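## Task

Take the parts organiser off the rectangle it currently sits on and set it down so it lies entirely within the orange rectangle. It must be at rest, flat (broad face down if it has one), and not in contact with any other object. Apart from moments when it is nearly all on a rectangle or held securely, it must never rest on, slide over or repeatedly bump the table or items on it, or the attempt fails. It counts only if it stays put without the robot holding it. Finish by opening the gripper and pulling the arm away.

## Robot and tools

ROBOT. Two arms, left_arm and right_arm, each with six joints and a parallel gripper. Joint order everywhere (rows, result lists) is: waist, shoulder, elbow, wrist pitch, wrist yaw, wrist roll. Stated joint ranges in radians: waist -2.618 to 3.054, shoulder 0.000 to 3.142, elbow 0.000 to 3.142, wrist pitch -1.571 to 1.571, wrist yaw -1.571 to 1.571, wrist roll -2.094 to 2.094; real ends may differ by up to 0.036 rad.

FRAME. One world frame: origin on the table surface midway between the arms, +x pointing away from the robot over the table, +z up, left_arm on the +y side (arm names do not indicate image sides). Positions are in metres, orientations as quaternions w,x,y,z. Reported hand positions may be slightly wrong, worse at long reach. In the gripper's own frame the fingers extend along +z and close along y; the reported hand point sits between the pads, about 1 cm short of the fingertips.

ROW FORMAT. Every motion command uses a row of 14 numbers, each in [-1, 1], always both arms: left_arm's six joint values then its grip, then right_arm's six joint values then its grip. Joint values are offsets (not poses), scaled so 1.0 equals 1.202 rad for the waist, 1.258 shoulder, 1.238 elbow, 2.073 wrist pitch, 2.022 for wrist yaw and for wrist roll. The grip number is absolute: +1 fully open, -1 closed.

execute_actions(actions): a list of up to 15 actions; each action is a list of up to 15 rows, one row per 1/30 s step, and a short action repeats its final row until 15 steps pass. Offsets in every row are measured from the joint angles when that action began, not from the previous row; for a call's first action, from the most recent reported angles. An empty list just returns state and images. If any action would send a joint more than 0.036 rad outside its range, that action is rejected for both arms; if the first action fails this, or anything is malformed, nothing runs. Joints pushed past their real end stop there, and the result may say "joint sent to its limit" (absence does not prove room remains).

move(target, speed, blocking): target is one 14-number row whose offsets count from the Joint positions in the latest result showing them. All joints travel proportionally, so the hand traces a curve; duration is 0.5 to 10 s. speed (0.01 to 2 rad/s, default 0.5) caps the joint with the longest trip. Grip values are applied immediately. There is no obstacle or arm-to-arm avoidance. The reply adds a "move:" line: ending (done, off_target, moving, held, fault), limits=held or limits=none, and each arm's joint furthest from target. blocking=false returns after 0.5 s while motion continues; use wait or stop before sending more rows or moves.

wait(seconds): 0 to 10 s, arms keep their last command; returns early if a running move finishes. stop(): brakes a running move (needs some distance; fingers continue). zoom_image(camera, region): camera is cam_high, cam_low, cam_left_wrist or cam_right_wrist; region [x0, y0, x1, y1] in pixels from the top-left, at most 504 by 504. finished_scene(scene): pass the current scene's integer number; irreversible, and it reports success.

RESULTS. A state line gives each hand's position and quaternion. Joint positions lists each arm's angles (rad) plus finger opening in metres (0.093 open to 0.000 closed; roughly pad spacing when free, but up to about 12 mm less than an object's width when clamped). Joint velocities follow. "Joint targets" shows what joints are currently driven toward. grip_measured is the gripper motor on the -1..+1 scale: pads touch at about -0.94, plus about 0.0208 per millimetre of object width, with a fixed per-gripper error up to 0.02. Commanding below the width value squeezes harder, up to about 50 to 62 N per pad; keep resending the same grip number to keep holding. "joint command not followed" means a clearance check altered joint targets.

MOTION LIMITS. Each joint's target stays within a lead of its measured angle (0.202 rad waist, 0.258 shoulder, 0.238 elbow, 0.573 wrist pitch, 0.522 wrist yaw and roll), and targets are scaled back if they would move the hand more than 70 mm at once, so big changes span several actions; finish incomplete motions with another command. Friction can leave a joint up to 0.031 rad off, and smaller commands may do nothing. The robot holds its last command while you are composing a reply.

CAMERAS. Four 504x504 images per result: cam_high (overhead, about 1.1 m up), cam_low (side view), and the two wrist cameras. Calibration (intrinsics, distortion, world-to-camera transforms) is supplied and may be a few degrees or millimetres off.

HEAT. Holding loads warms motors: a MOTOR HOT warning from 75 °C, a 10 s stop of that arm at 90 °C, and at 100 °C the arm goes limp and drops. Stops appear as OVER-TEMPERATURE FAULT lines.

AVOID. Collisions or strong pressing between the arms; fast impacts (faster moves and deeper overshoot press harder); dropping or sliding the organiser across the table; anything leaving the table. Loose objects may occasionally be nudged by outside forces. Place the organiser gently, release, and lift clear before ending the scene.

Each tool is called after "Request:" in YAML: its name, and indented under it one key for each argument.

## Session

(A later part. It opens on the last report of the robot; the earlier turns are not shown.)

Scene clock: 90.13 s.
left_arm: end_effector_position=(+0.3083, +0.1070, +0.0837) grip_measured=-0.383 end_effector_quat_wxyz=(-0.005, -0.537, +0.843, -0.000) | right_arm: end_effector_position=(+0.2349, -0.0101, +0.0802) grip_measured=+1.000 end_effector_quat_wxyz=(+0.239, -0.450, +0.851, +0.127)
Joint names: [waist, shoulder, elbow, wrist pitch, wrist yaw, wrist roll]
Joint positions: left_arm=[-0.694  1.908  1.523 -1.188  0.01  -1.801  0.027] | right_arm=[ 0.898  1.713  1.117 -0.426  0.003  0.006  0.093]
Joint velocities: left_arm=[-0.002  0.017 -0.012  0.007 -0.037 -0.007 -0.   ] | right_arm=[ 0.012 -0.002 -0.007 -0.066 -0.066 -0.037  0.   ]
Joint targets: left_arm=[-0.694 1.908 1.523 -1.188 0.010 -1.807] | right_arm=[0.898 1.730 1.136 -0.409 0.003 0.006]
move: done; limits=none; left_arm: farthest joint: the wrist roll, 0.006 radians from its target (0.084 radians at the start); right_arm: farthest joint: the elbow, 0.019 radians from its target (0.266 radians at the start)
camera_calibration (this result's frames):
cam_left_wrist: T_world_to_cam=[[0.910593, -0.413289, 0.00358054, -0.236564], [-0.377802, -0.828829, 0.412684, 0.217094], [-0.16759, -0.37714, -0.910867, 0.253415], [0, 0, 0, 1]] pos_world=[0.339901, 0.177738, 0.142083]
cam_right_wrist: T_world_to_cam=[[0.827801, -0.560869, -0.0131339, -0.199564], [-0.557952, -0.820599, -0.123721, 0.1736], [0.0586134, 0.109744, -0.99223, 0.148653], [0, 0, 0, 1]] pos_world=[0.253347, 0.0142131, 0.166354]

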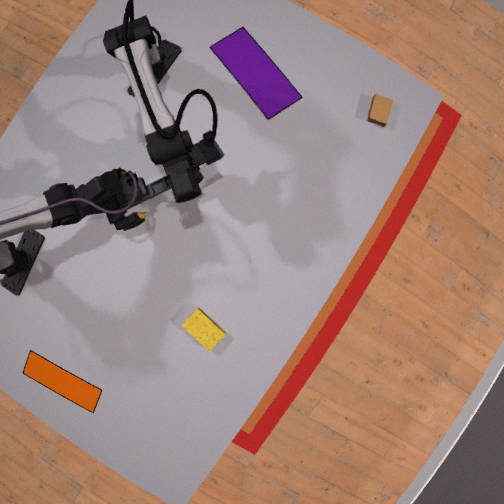

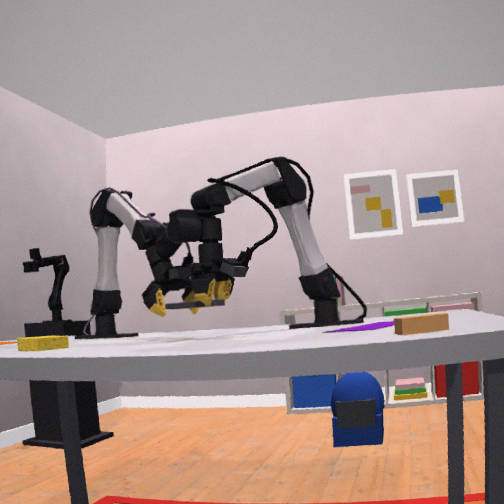

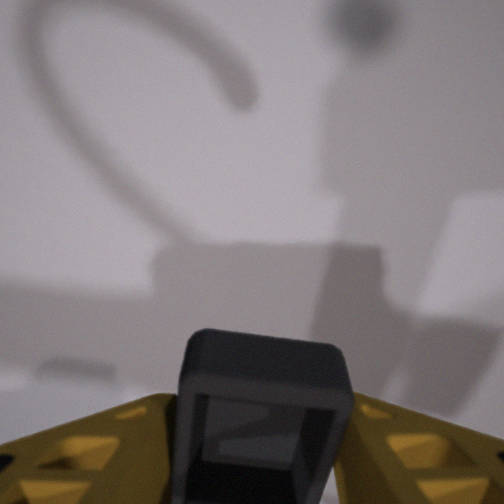

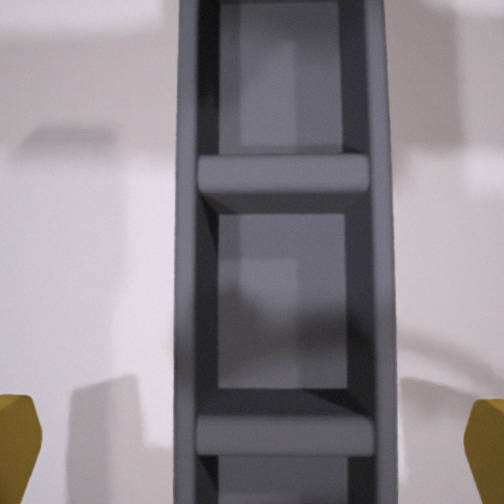

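Request:
move:
  target: [0,0,0,0,0,0,-0.65,-0.018,0,0.038,0,0,0,0.1]
  speed: 0.06

Request:
zoom_image:
  camera: "cam_low"
  region: [110,200,270,330]

Scene clock: 93.77 s.
left_arm: end_effector_position=(+0.3083, +0.1070, +0.0837) grip_measured=-0.383 end_effector_quat_wxyz=(-0.005, -0.537, +0.843, -0.000) | right_arm: end_effector_position=(+0.2442, -0.0065, +0.0908) grip_measured=+0.101 end_effector_quat_wxyz=(+0.252, -0.443, +0.850, +0.132)
Joint names: [waist, shoulder, elbow, wrist pitch, wrist yaw, wrist roll]
Joint positions: left_arm=[-0.694  1.908  1.523 -1.188  0.01  -1.801  0.027] | right_arm=[ 0.885  1.713  1.147 -0.427  0.003  0.006  0.05 ]
Joint velocities: left_arm=[ 0.002  0.017 -0.007  0.066 -0.037 -0.007 -0.001] | right_arm=[-0.012 -0.017 -0.002  0.022 -0.007 -0.095 -0.   ]
Joint targets: left_arm=[-0.694 1.908 1.523 -1.188 0.010 -1.801] | right_arm=[0.877 1.713 1.165 -0.426 0.003 0.006]
move: done; limits=none; left_arm: farthest joint: the waist, 0.000 radians from its target (0.000 radians at the start); right_arm: farthest joint: the elbow, 0.017 radians from its target (0.047 radians at the start)
camera_calibration (this result's frames):
cam_left_wrist: T_world_to_cam=[[0.910751, -0.412941, 0.00357724, -0.236649], [-0.377484, -0.828974, 0.412683, 0.217012], [-0.167448, -0.377201, -0.910868, 0.253377], [0, 0, 0, 1]] pos_world=[0.339875, 0.17775, 0.142083]
cam_right_wrist: T_world_to_cam=[[0.82045, -0.571564, -0.0132767, -0.203366], [-0.566652, -0.809876, -0.151679, 0.187844], [0.0759419, 0.131969, -0.988341, 0.153817], [0, 0, 0, 1]] pos_world=[0.261612, 0.0155946, 0.177815]

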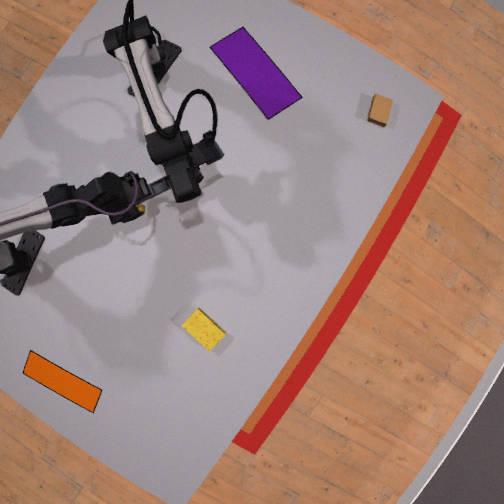

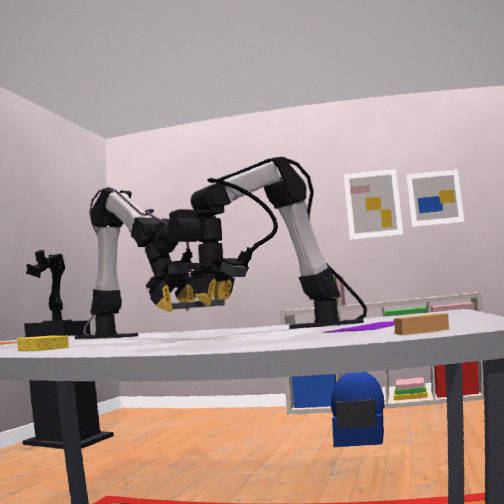

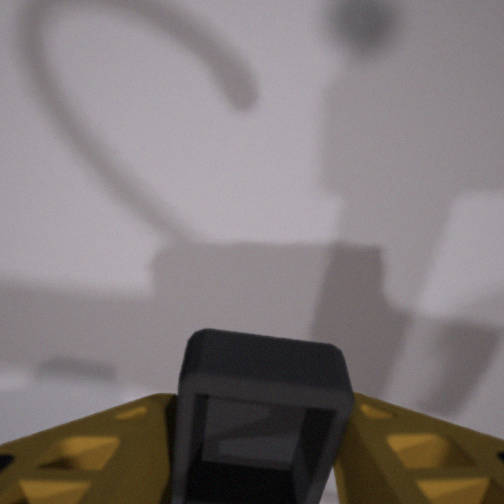

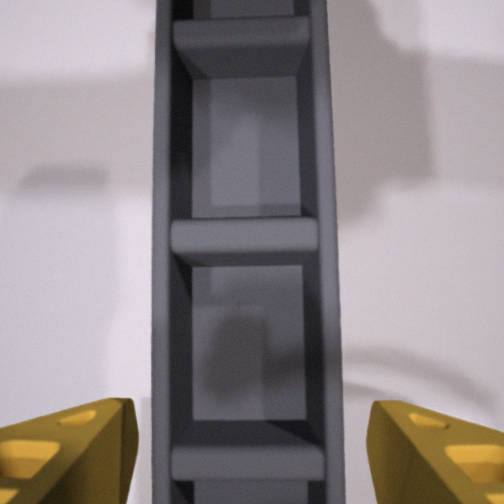

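Region (110, 200, 270, 330) of cam_low's 504x504 image, scaled by 3.150, with more detail than that image has; it fills the top 410 rows of this view, and the rest is white.

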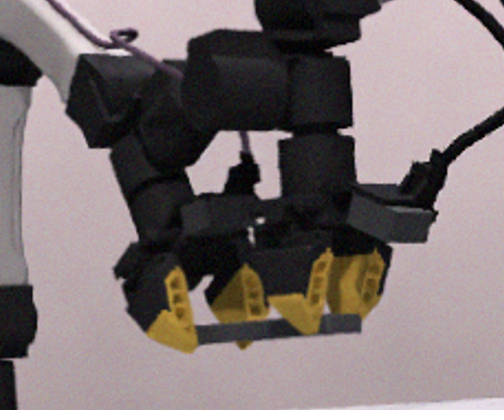

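Good. Close right.

Request:
execute_actions:
  actions:
    - [[0,0,0,0,0,0,-0.65,0,0,0,0,0,0,-0.3]]
    - [[0,0,0,0,0,0,-0.65,0,0,0,0,0,0,-0.7]]
    - [[0,0,0,0,0,0,-0.65,0,0,0,0,0,0,-0.7]]

Scene clock: 97.77 s.
left_arm: end_effector_position=(+0.3085, +0.1069, +0.0837) grip_measured=-0.383 end_effector_quat_wxyz=(-0.005, -0.537, +0.843, -0.001) | right_arm: end_effector_position=(+0.2438, -0.0062, +0.0908) grip_measured=-0.410 end_effector_quat_wxyz=(+0.252, -0.447, +0.848, +0.132)
Joint names: [waist, shoulder, elbow, wrist pitch, wrist yaw, wrist roll]
Joint positions: left_arm=[-0.694  1.908  1.523 -1.187  0.01  -1.801  0.027] | right_arm=[ 0.885  1.713  1.147 -0.427  0.001 -0.002  0.026]
Joint velocities: left_arm=[-0.002 -0.002  0.007 -0.022 -0.022  0.007 -0.001] | right_arm=[ 0.012  0.002 -0.017  0.022  0.007  0.037  0.   ]
Joint targets: left_arm=[-0.694 1.908 1.523 -1.187 0.010 -1.801] | right_arm=[0.885 1.713 1.147 -0.427 0.001 -0.001]
camera_calibration (this result's frames):
cam_left_wrist: T_world_to_cam=[[0.910589, -0.413286, 0.0046919, -0.236925], [-0.378173, -0.828537, 0.412931, 0.217097], [-0.166771, -0.377785, -0.91075, 0.253192], [0, 0, 0, 1]] pos_world=[0.340067, 0.177607, 0.14206]
cam_right_wrist: T_world_to_cam=[[0.825297, -0.564594, -0.0109364, -0.204267], [-0.559464, -0.81486, -0.151669, 0.186056], [0.0767197, 0.13129, -0.988371, 0.153619], [0, 0, 0, 1]] pos_world=[0.260887, 0.0161134, 0.177818]

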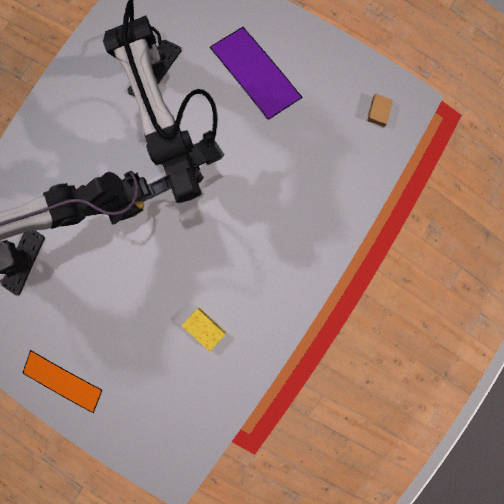

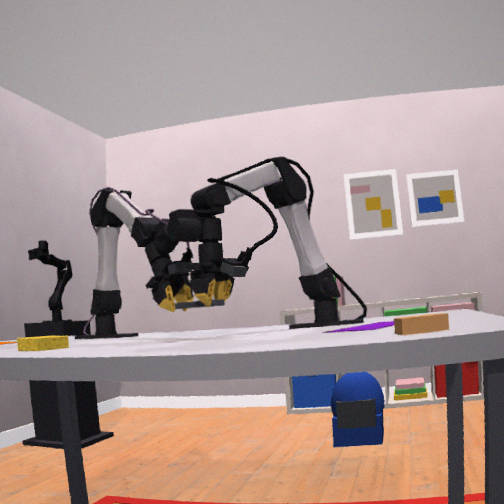

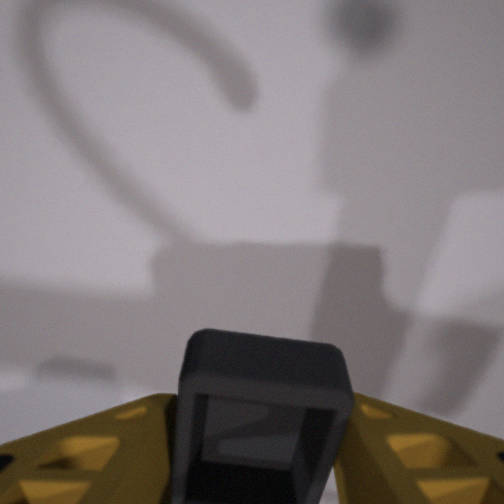

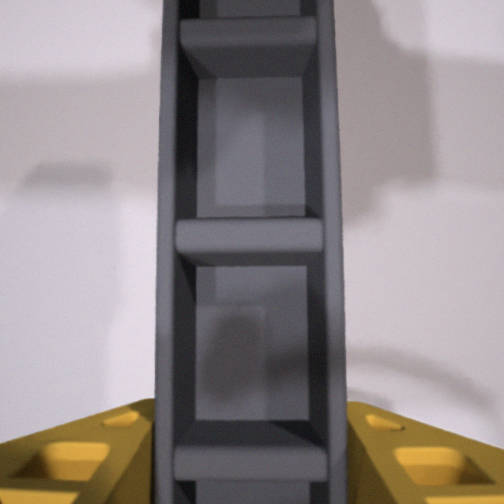

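Request:
execute_actions:
  actions:
    - [[0,0,0,0,0,0,0.5,0,0,0,0,0,0,-0.7]]
    - [[0,0,0,0,0,0,0.5,0,0,0,0,0,0,-0.7]]

Request:
move:
  target: [0.6,-0.2,0,0,0,0,0.5,0,0,0,0,0,0,-0.7]
  speed: 0.6

Scene clock: 102.67 s.
left_arm: end_effector_position=(+0.3085, +0.1069, +0.0837) grip_measured=+0.498 end_effector_quat_wxyz=(-0.005, -0.537, +0.843, -0.001) | right_arm: end_effector_position=(+0.2434, -0.0068, +0.0904) grip_measured=-0.410 end_effector_quat_wxyz=(+0.251, -0.447, +0.849, +0.131)
Joint names: [waist, shoulder, elbow, wrist pitch, wrist yaw, wrist roll]
Joint positions: left_arm=[-0.694  1.908  1.523 -1.187  0.01  -1.801  0.069] | right_arm=[ 0.885  1.713  1.147 -0.431  0.001 -0.002  0.026]
Joint velocities: left_arm=[ 0.007 -0.012 -0.012  0.022 -0.007 -0.022 -0.   ] | right_arm=[ 0.002 -0.002 -0.012  0.007 -0.051  0.022 -0.001]
Joint targets: left_arm=[-0.694 1.908 1.523 -1.187 0.010 -1.801] | right_arm=[0.885 1.713 1.147 -0.429 0.001 -0.002]
camera_calibration (this result's frames):
cam_left_wrist: T_world_to_cam=[[0.910747, -0.412939, 0.00468849, -0.237011], [-0.377856, -0.828682, 0.41293, 0.217015], [-0.166629, -0.377846, -0.910751, 0.253155], [0, 0, 0, 1]] pos_world=[0.34004, 0.177619, 0.142061]
cam_right_wrist: T_world_to_cam=[[0.825275, -0.564625, -0.0109487, -0.204263], [-0.559756, -0.815284, -0.148275, 0.185059], [0.0747931, 0.128496, -0.988886, 0.153774], [0, 0, 0, 1]] pos_world=[0.26066, 0.0157843, 0.177268]

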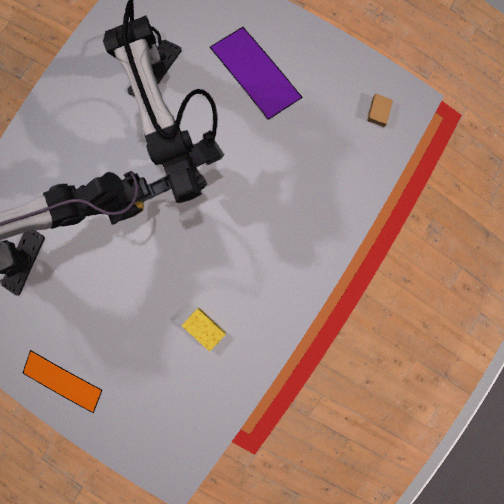

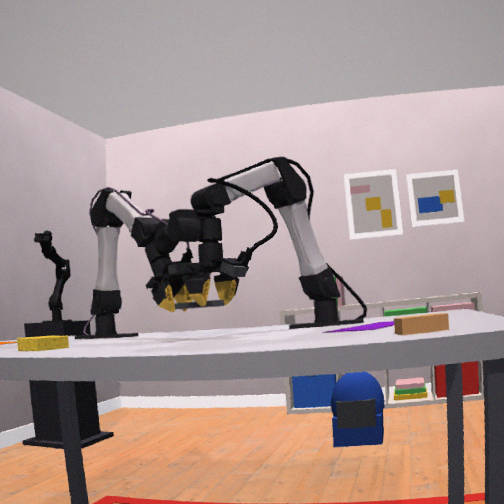

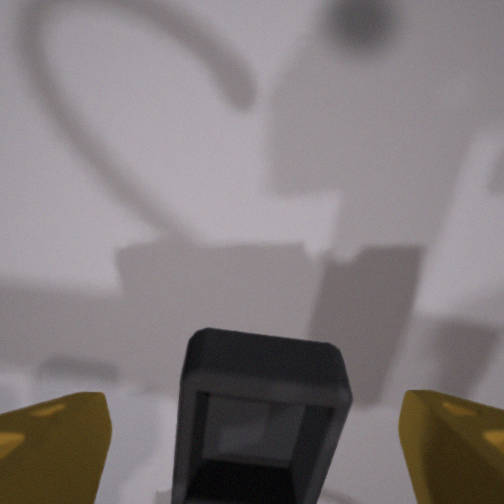

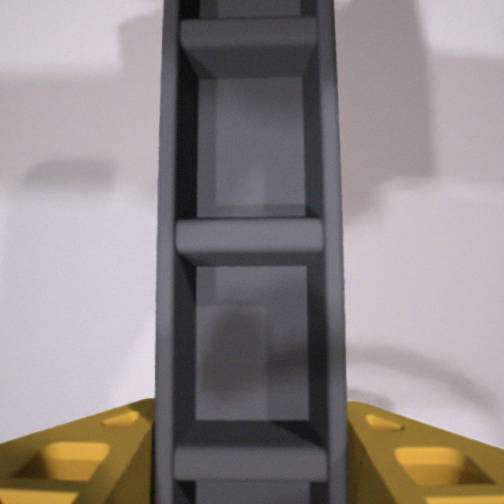

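Scene clock: 104.27 s.
left_arm: end_effector_position=(+0.3833, +0.3454, +0.1623) grip_measured=+0.498 end_effector_quat_wxyz=(-0.070, +0.794, -0.597, +0.092) | right_arm: end_effector_position=(+0.2432, -0.0071, +0.0901) grip_measured=-0.410 end_effector_quat_wxyz=(+0.250, -0.447, +0.849, +0.131)
Joint names: [waist, shoulder, elbow, wrist pitch, wrist yaw, wrist roll]
Joint positions: left_arm=[ 0.025  1.675  1.523 -1.187  0.011 -1.801  0.069] | right_arm=[ 0.885  1.713  1.147 -0.433  0.001 -0.002  0.026]
Joint velocities: left_arm=[-0.022  0.002 -0.002  0.066 -0.007 -0.007  0.   ] | right_arm=[-0.017  0.012 -0.002  0.007  0.051 -0.007  0.001]
Joint targets: left_arm=[0.027 1.657 1.523 -1.187 0.009 -1.801] | right_arm=[0.885 1.713 1.147 -0.431 0.001 -0.002]
move: done; limits=none; left_arm: farthest joint: the shoulder, 0.019 radians from its target (0.252 radians at the start); right_arm: farthest joint: the wrist pitch, 0.002 radians from its target (0.000 radians at the start)
camera_calibration (this result's frames):
cam_left_wrist: T_world_to_cam=[[0.930036, 0.287794, 0.228488, -0.492767], [0.160128, -0.877055, 0.452917, 0.214485], [0.330743, -0.384642, -0.861777, 0.231047], [0, 0, 0, 1]] pos_world=[0.347529, 0.4188, 0.214558]
cam_right_wrist: T_world_to_cam=[[0.825263, -0.564642, -0.0109555, -0.204261], [-0.559915, -0.815515, -0.146388, 0.184505], [0.0737224, 0.126943, -0.989167, 0.153859], [0, 0, 0, 1]] pos_world=[0.260534, 0.0156008, 0.176963]

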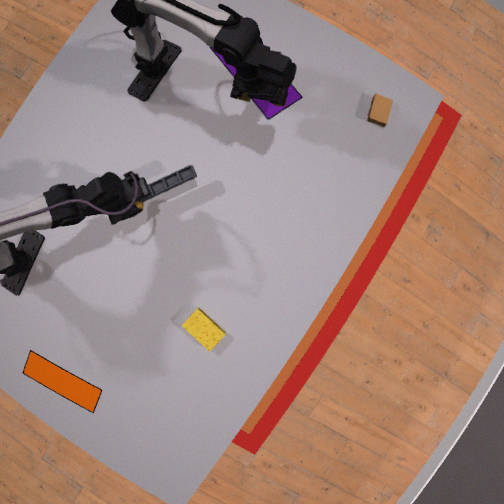

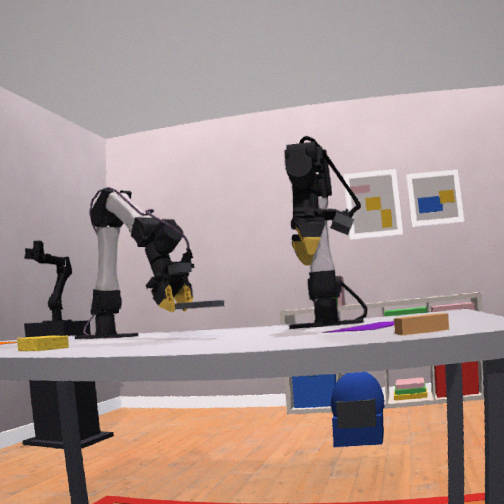

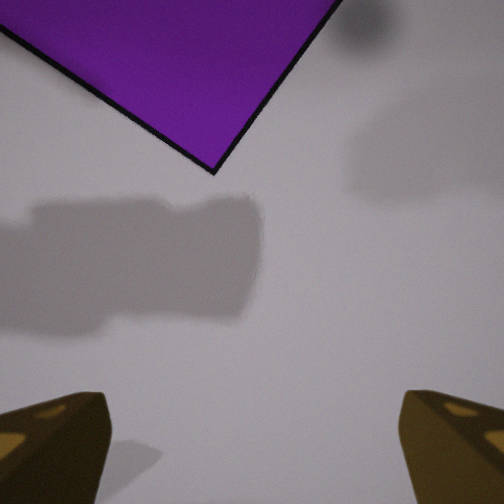

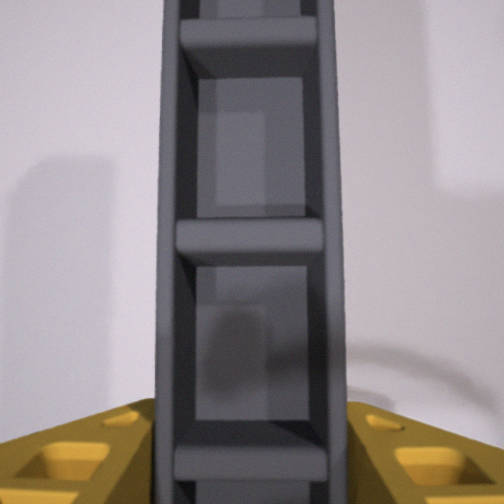

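Request:
move:
  target: [0,0,0,0,0,0,0.5,-0.85,0,0.02,-0.07,-0.13,-0.28,-0.7]
  speed: 0.6

Request:
move:
  target: [0,0,0,0,0,0,0.5,-0.82,0,0.02,-0.075,-0.135,-0.285,-0.7]
  speed: 0.6

Scene clock: 113.33 s.
left_arm: end_effector_position=(+0.3833, +0.3454, +0.1623) grip_measured=+0.498 end_effector_quat_wxyz=(-0.070, +0.794, -0.597, +0.092) | right_arm: end_effector_position=(+0.3971, -0.3404, +0.0782) grip_measured=-0.409 end_effector_quat_wxyz=(+0.238, -0.267, +0.933, +0.051)
Joint names: [waist, shoulder, elbow, wrist pitch, wrist yaw, wrist roll]
Joint positions: left_arm=[ 0.025  1.675  1.523 -1.187  0.011 -1.801  0.069] | right_arm=[-0.14   1.713  1.147 -0.576 -0.249 -0.56   0.026]
Joint velocities: left_arm=[-0.002 -0.002  0.002  0.051  0.022  0.007 -0.001] | right_arm=[ 0.007 -0.012 -0.012  0.007 -0.022  0.051 -0.001]
Joint targets: left_arm=[0.025 1.675 1.523 -1.187 0.011 -1.801] | right_arm=[-0.137 1.713 1.172 -0.578 -0.262 -0.568]
move: off_target (right_arm); limits=none; left_arm: farthest joint: the waist, 0.000 radians from its target (0.000 radians at the start); right_arm: farthest joint: the elbow, 0.025 radians from its target (0.025 radians at the start)
camera_calibration (this result's frames):
cam_left_wrist: T_world_to_cam=[[0.930036, 0.287794, 0.228488, -0.492767], [0.160128, -0.877055, 0.452917, 0.214485], [0.330743, -0.384642, -0.861777, 0.231047], [0, 0, 0, 1]] pos_world=[0.347529, 0.4188, 0.214558]
cam_right_wrist: T_world_to_cam=[[0.523323, -0.851938, 0.0182963, -0.499721], [-0.849612, -0.523305, -0.0656607, 0.205346], [0.0655134, 0.0188171, -0.997674, 0.140134], [0, 0, 0, 1]] pos_world=[0.426799, -0.320909, 0.162434]

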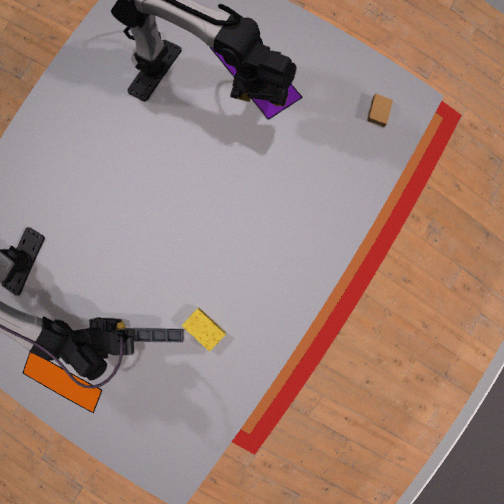

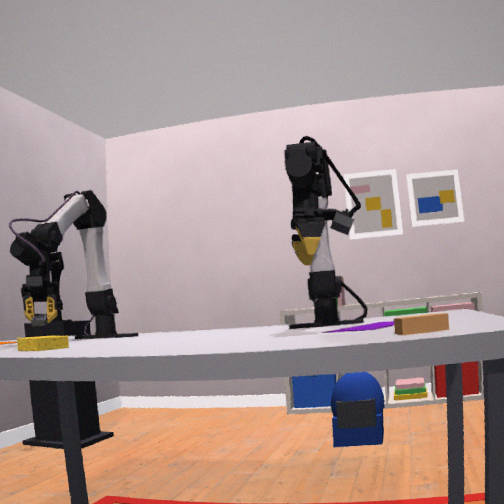

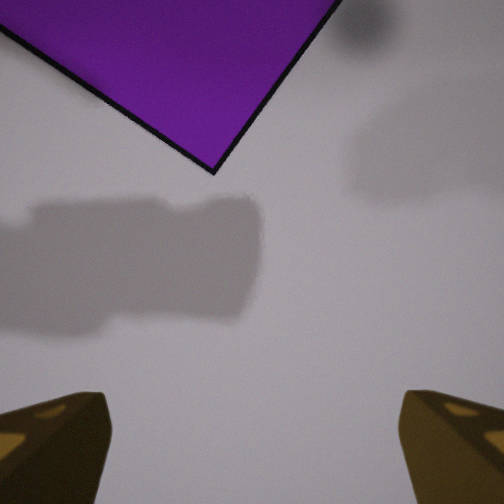

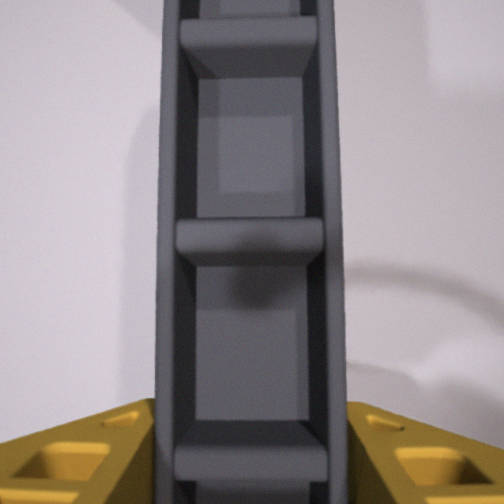

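Scene clock: 115.70 s.
left_arm: end_effector_position=(+0.3833, +0.3454, +0.1623) grip_measured=+0.498 end_effector_quat_wxyz=(-0.070, +0.794, -0.597, +0.092) | right_arm: end_effector_position=(+0.2503, -0.6275, +0.0811) grip_measured=-0.408 end_effector_quat_wxyz=(+0.281, -0.075, +0.957, -0.005)
Joint names: [waist, shoulder, elbow, wrist pitch, wrist yaw, wrist roll]
Joint positions: left_arm=[ 0.025  1.675  1.523 -1.187  0.011 -1.801  0.069] | right_arm=[-1.127  1.713  1.147 -0.725 -0.504 -1.129  0.026]
Joint velocities: left_arm=[-0.002 -0.007  0.007  0.022  0.066  0.022  0.001] | right_arm=[ 0.002 -0.007  0.017  0.051 -0.022 -0.007  0.   ]
Joint targets: left_arm=[0.025 1.675 1.523 -1.187 0.011 -1.801] | right_arm=[-1.126 1.713 1.172 -0.732 -0.522 -1.137]
move: off_target (right_arm); limits=none; left_arm: farthest joint: the waist, 0.000 radians from its target (0.000 radians at the start); right_arm: farthest joint: the elbow, 0.025 radians from its target (0.025 radians at the start)
camera_calibration (this result's frames):
cam_left_wrist: T_world_to_cam=[[0.930036, 0.287794, 0.228488, -0.492767], [0.160128, -0.877055, 0.452917, 0.214485], [0.330743, -0.384642, -0.861777, 0.231047], [0, 0, 0, 1]] pos_world=[0.347529, 0.4188, 0.214558]
cam_right_wrist: T_world_to_cam=[[0.143208, -0.988947, 0.0384035, -0.659996], [-0.978755, -0.147272, -0.142652, 0.20504], [0.146731, -0.0171587, -0.989028, 0.114448], [0, 0, 0, 1]] pos_world=[0.278407, -0.620541, 0.167788]

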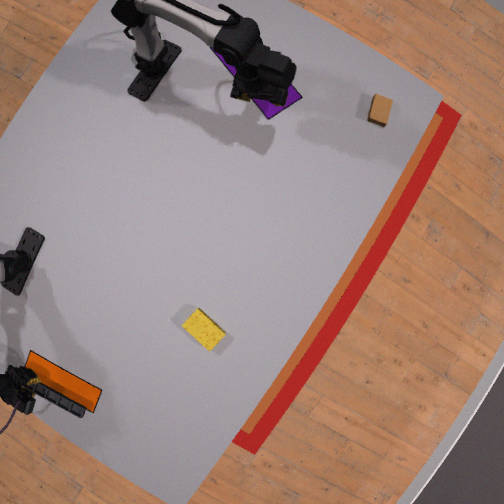

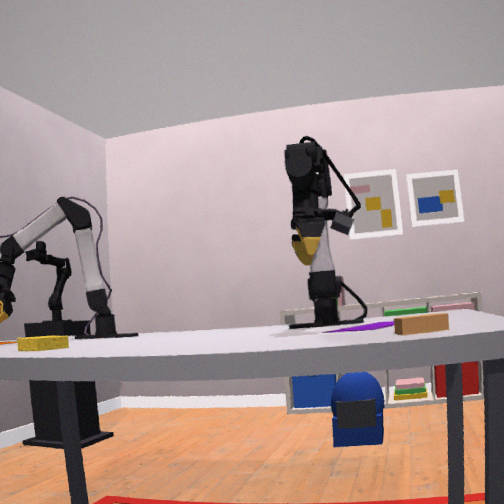

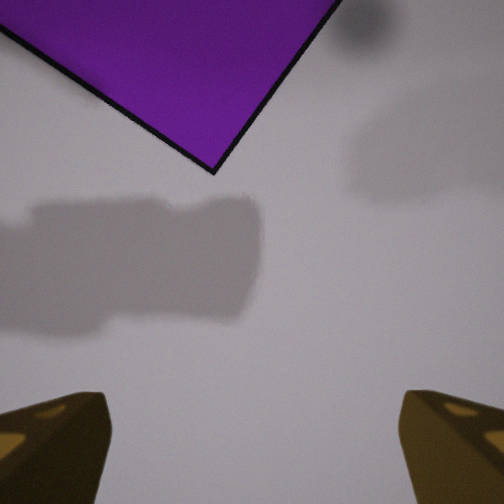

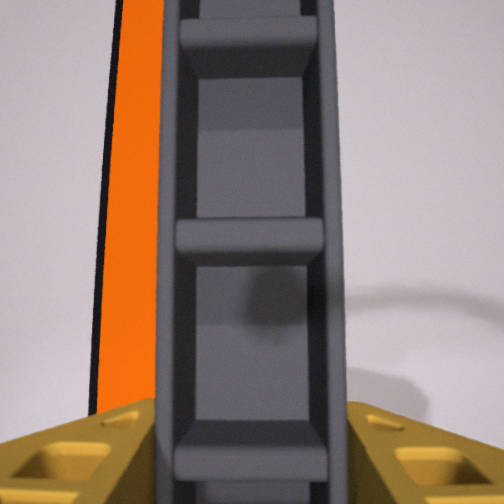

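Request:
move:
  target: [0,0,0,0,0,0,0.5,0,-0.058,-0.197,0.088,-0.008,0,-0.7]
  speed: 0.25

Request:
zoom_image:
  camera: "cam_high"
  region: [0,320,130,450]

Scene clock: 122.17 s.
left_arm: end_effector_position=(+0.3833, +0.3454, +0.1623) grip_measured=+0.498 end_effector_quat_wxyz=(-0.070, +0.794, -0.597, +0.092) | right_arm: end_effector_position=(+0.2320, -0.5964, +0.0384) grip_measured=-0.408 end_effector_quat_wxyz=(+0.276, -0.073, +0.958, +0.005)
Joint names: [waist, shoulder, elbow, wrist pitch, wrist yaw, wrist roll]
Joint positions: left_arm=[ 0.025  1.675  1.523 -1.187  0.011 -1.801  0.069] | right_arm=[-1.127  1.667  0.915 -0.562 -0.503 -1.13   0.026]
Joint velocities: left_arm=[-0.007 -0.007  0.017 -0.081 -0.066 -0.066 -0.002] | right_arm=[-0.012  0.007 -0.007  0.022  0.066  0.037  0.   ]
Joint targets: left_arm=[0.025 1.675 1.523 -1.187 0.011 -1.801] | right_arm=[-1.127 1.640 0.903 -0.542 -0.520 -1.129]
move: off_target (right_arm); limits=none; left_arm: farthest joint: the waist, 0.000 radians from its target (0.000 radians at the start); right_arm: farthest joint: the shoulder, 0.027 radians from its target (0.073 radians at the start)
camera_calibration (this result's frames):
cam_left_wrist: T_world_to_cam=[[0.930036, 0.287794, 0.228488, -0.492767], [0.160128, -0.877055, 0.452917, 0.214485], [0.330743, -0.384642, -0.861777, 0.231047], [0, 0, 0, 1]] pos_world=[0.347529, 0.4188, 0.214558]
cam_right_wrist: T_world_to_cam=[[0.143892, -0.989423, 0.0183456, -0.62469], [-0.980392, -0.145052, -0.133381, 0.187023], [0.134631, 0.00120663, -0.990895, 0.0892668], [0, 0, 0, 1]] pos_world=[0.261226, -0.591063, 0.12486]

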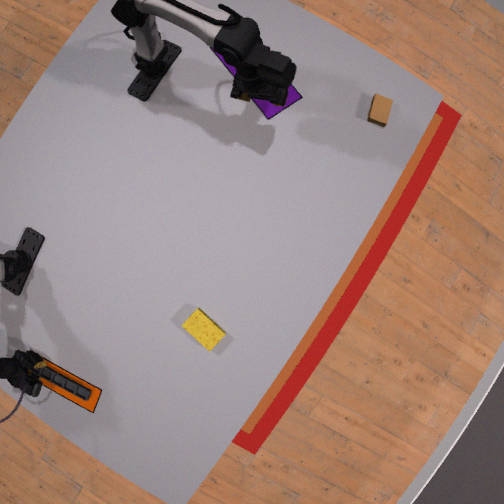

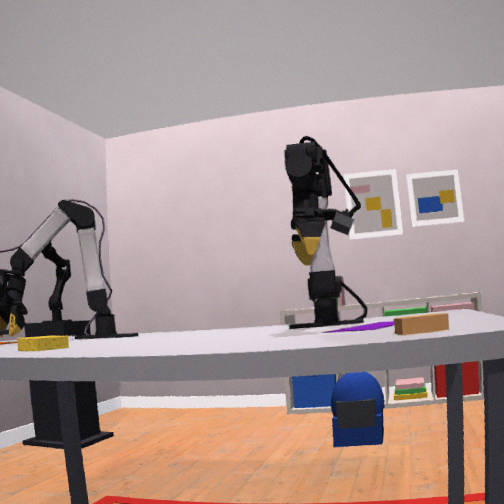

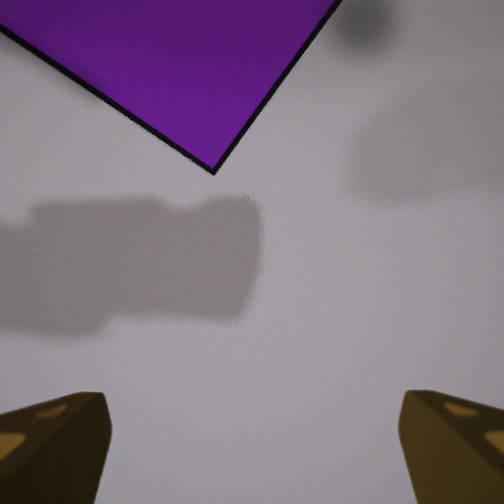

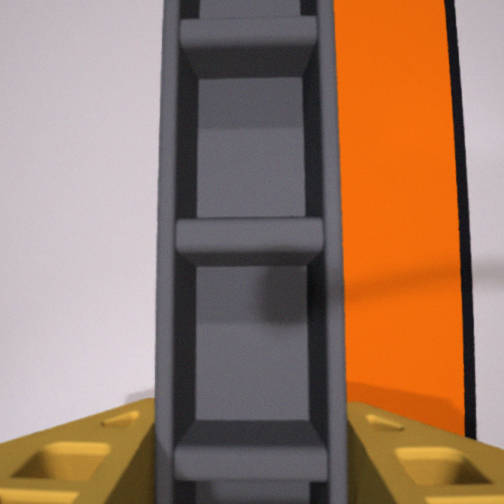

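Region (0, 320, 130, 450) of cam_high's 504x504 image, scaled by 3.877, with more detail than that image has.

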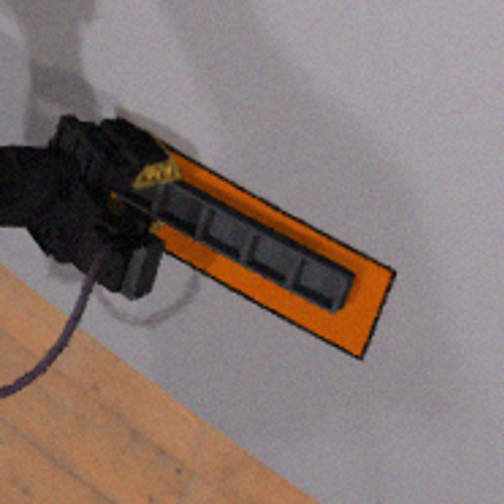

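Request:
move:
  target: [0,0,0,0,0,0,0.5,0,0.093,0.055,0.034,-0.008,0,-0.7]
  speed: 0.12

Request:
zoom_image:
  camera: "cam_high"
  region: [0,320,130,450]

Request:
zoom_image:
  camera: "cam_low"
  region: [0,280,90,360]

Scene clock: 130.83 s.
left_arm: end_effector_position=(+0.3833, +0.3454, +0.1623) grip_measured=+0.498 end_effector_quat_wxyz=(-0.070, +0.794, -0.597, +0.092) | right_arm: end_effector_position=(+0.2414, -0.6130, +0.0227) grip_measured=-0.408 end_effector_quat_wxyz=(+0.275, -0.072, +0.959, +0.005)
Joint names: [waist, shoulder, elbow, wrist pitch, wrist yaw, wrist roll]
Joint positions: left_arm=[ 0.025  1.675  1.523 -1.187  0.011 -1.801  0.069] | right_arm=[-1.127  1.768  0.962 -0.51  -0.501 -1.13   0.026]
Joint velocities: left_arm=[-0.022 -0.002 -0.012  0.066 -0.051  0.022 -0.   ] | right_arm=[ 0.002 -0.002  0.002 -0.037 -0.022  0.022 -0.   ]
Joint targets: left_arm=[0.025 1.675 1.523 -1.187 0.011 -1.801] | right_arm=[-1.127 1.784 0.982 -0.491 -0.519 -1.130]
move: off_target (right_arm); limits=none; left_arm: farthest joint: the waist, 0.000 radians from its target (0.000 radians at the start); right_arm: farthest joint: the elbow, 0.021 radians from its target (0.069 radians at the start)
camera_calibration (this result's frames):
cam_left_wrist: T_world_to_cam=[[0.930036, 0.287794, 0.228488, -0.492767], [0.160128, -0.877055, 0.452917, 0.214485], [0.330743, -0.384642, -0.861777, 0.231047], [0, 0, 0, 1]] pos_world=[0.347529, 0.4188, 0.214558]
cam_right_wrist: T_world_to_cam=[[0.14355, -0.989495, 0.0171259, -0.642144], [-0.980744, -0.144553, -0.131322, 0.192076], [0.132418, 0.00205508, -0.991192, 0.0735427], [0, 0, 0, 1]] pos_world=[0.270819, -0.607784, 0.109116]

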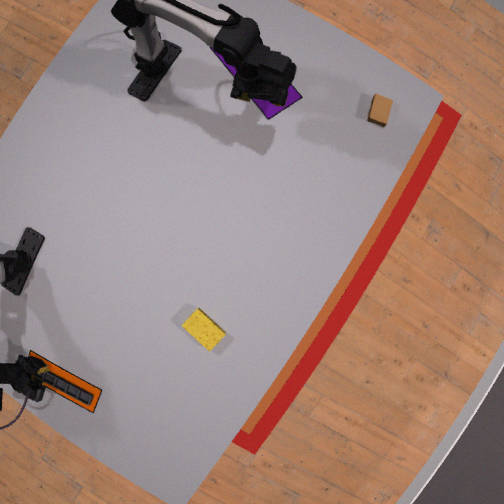

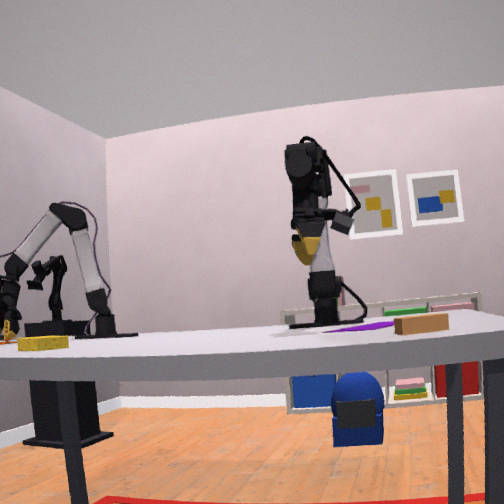

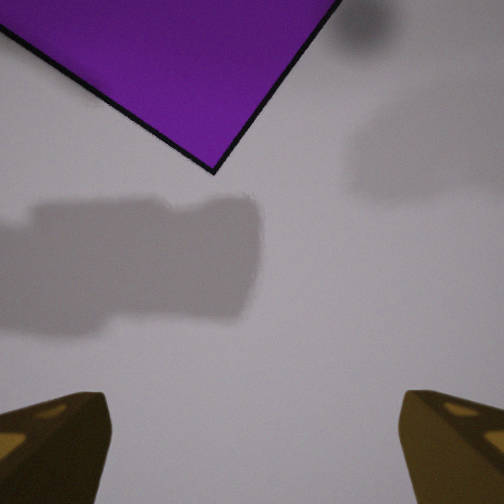

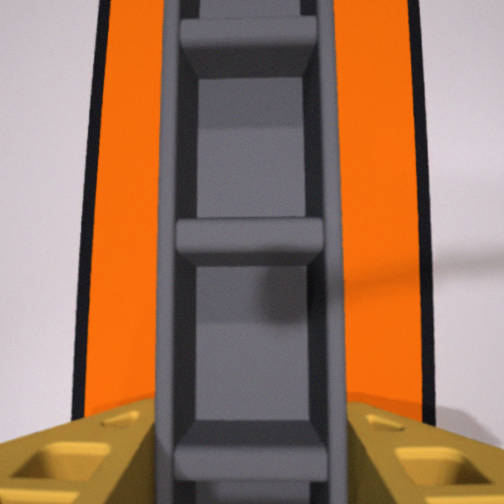

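Region (0, 320, 130, 450) of cam_high's 504x504 image, scaled by 3.877, with more detail than that image has.

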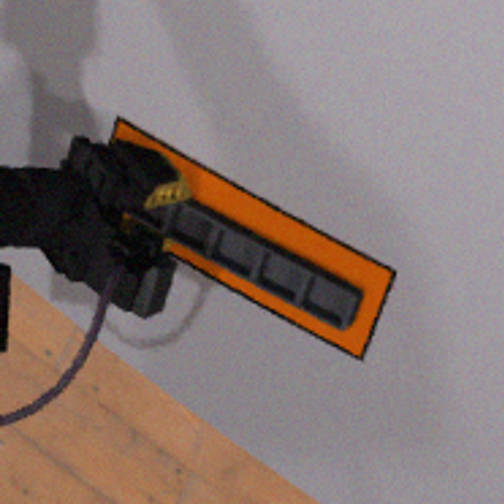

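Region (0, 280, 90, 360) of cam_low's 504x504 image, scaled by 5.600, with more detail than that image has.

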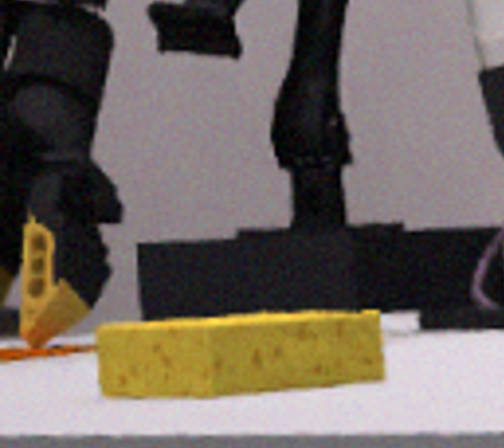

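Request:
move:
  target: [0,0,0,0,0,0,0.5,0,0.022,-0.022,0.015,-0.008,0,-0.7]
  speed: 0.05

Request:
zoom_image:
  camera: "cam_low"
  region: [0,280,90,360]

Scene clock: 134.63 s.
left_arm: end_effector_position=(+0.3833, +0.3454, +0.1623) grip_measured=+0.498 end_effector_quat_wxyz=(-0.070, +0.794, -0.597, +0.092) | right_arm: end_effector_position=(+0.2405, -0.6111, +0.0189) grip_measured=-0.408 end_effector_quat_wxyz=(+0.274, -0.072, +0.959, +0.008)
Joint names: [waist, shoulder, elbow, wrist pitch, wrist yaw, wrist roll]
Joint positions: left_arm=[ 0.025  1.675  1.523 -1.187  0.011 -1.801  0.069] | right_arm=[-1.127  1.772  0.951 -0.499 -0.502 -1.13   0.026]
Joint velocities: left_arm=[ 0.002 -0.017 -0.017 -0.022 -0.051  0.022  0.001] | right_arm=[ 0.007  0.002 -0.002 -0.037 -0.037  0.022  0.   ]
Joint targets: left_arm=[0.025 1.675 1.523 -1.187 0.011 -1.801] | right_arm=[-1.127 1.796 0.935 -0.479 -0.517 -1.130]
move: off_target (right_arm); limits=none; left_arm: farthest joint: the waist, 0.000 radians from its target (0.000 radians at the start); right_arm: farthest joint: the shoulder, 0.023 radians from its target (0.028 radians at the start)
camera_calibration (this result's frames):
cam_left_wrist: T_world_to_cam=[[0.930036, 0.287794, 0.228488, -0.492767], [0.160128, -0.877055, 0.452917, 0.214485], [0.330743, -0.384642, -0.861777, 0.231047], [0, 0, 0, 1]] pos_world=[0.347529, 0.4188, 0.214558]
cam_right_wrist: T_world_to_cam=[[0.143855, -0.989525, 0.0121115, -0.640068], [-0.980903, -0.144199, -0.130518, 0.191199], [0.130898, 0.00689554, -0.991372, 0.0732004], [0, 0, 0, 1]] pos_world=[0.270043, -0.606297, 0.105276]

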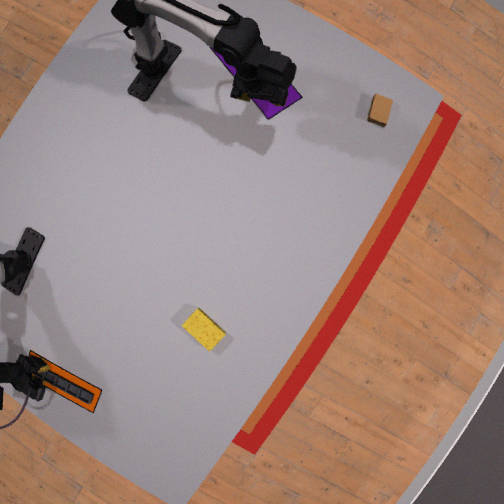

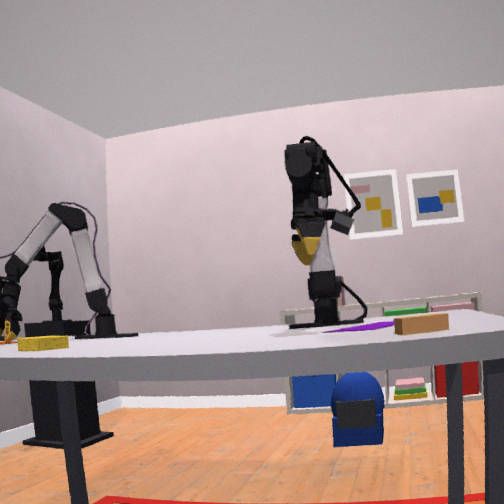

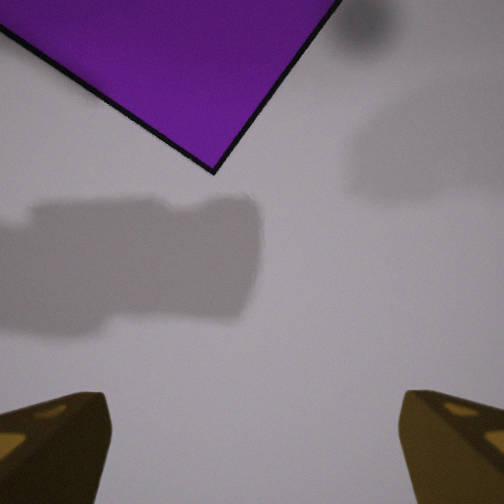

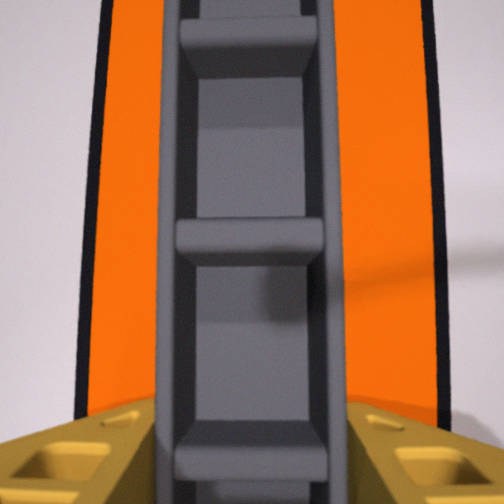

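Region (0, 280, 90, 360) of cam_low's 504x504 image, scaled by 5.600, with more detail than that image has.

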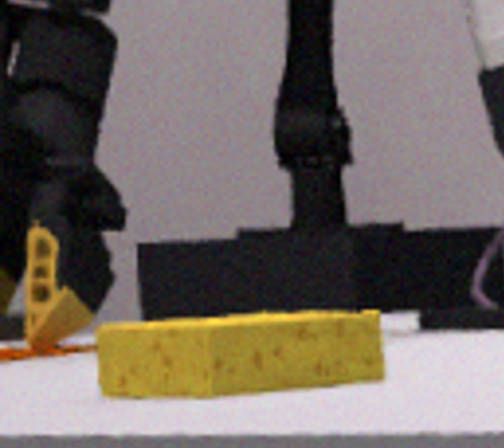

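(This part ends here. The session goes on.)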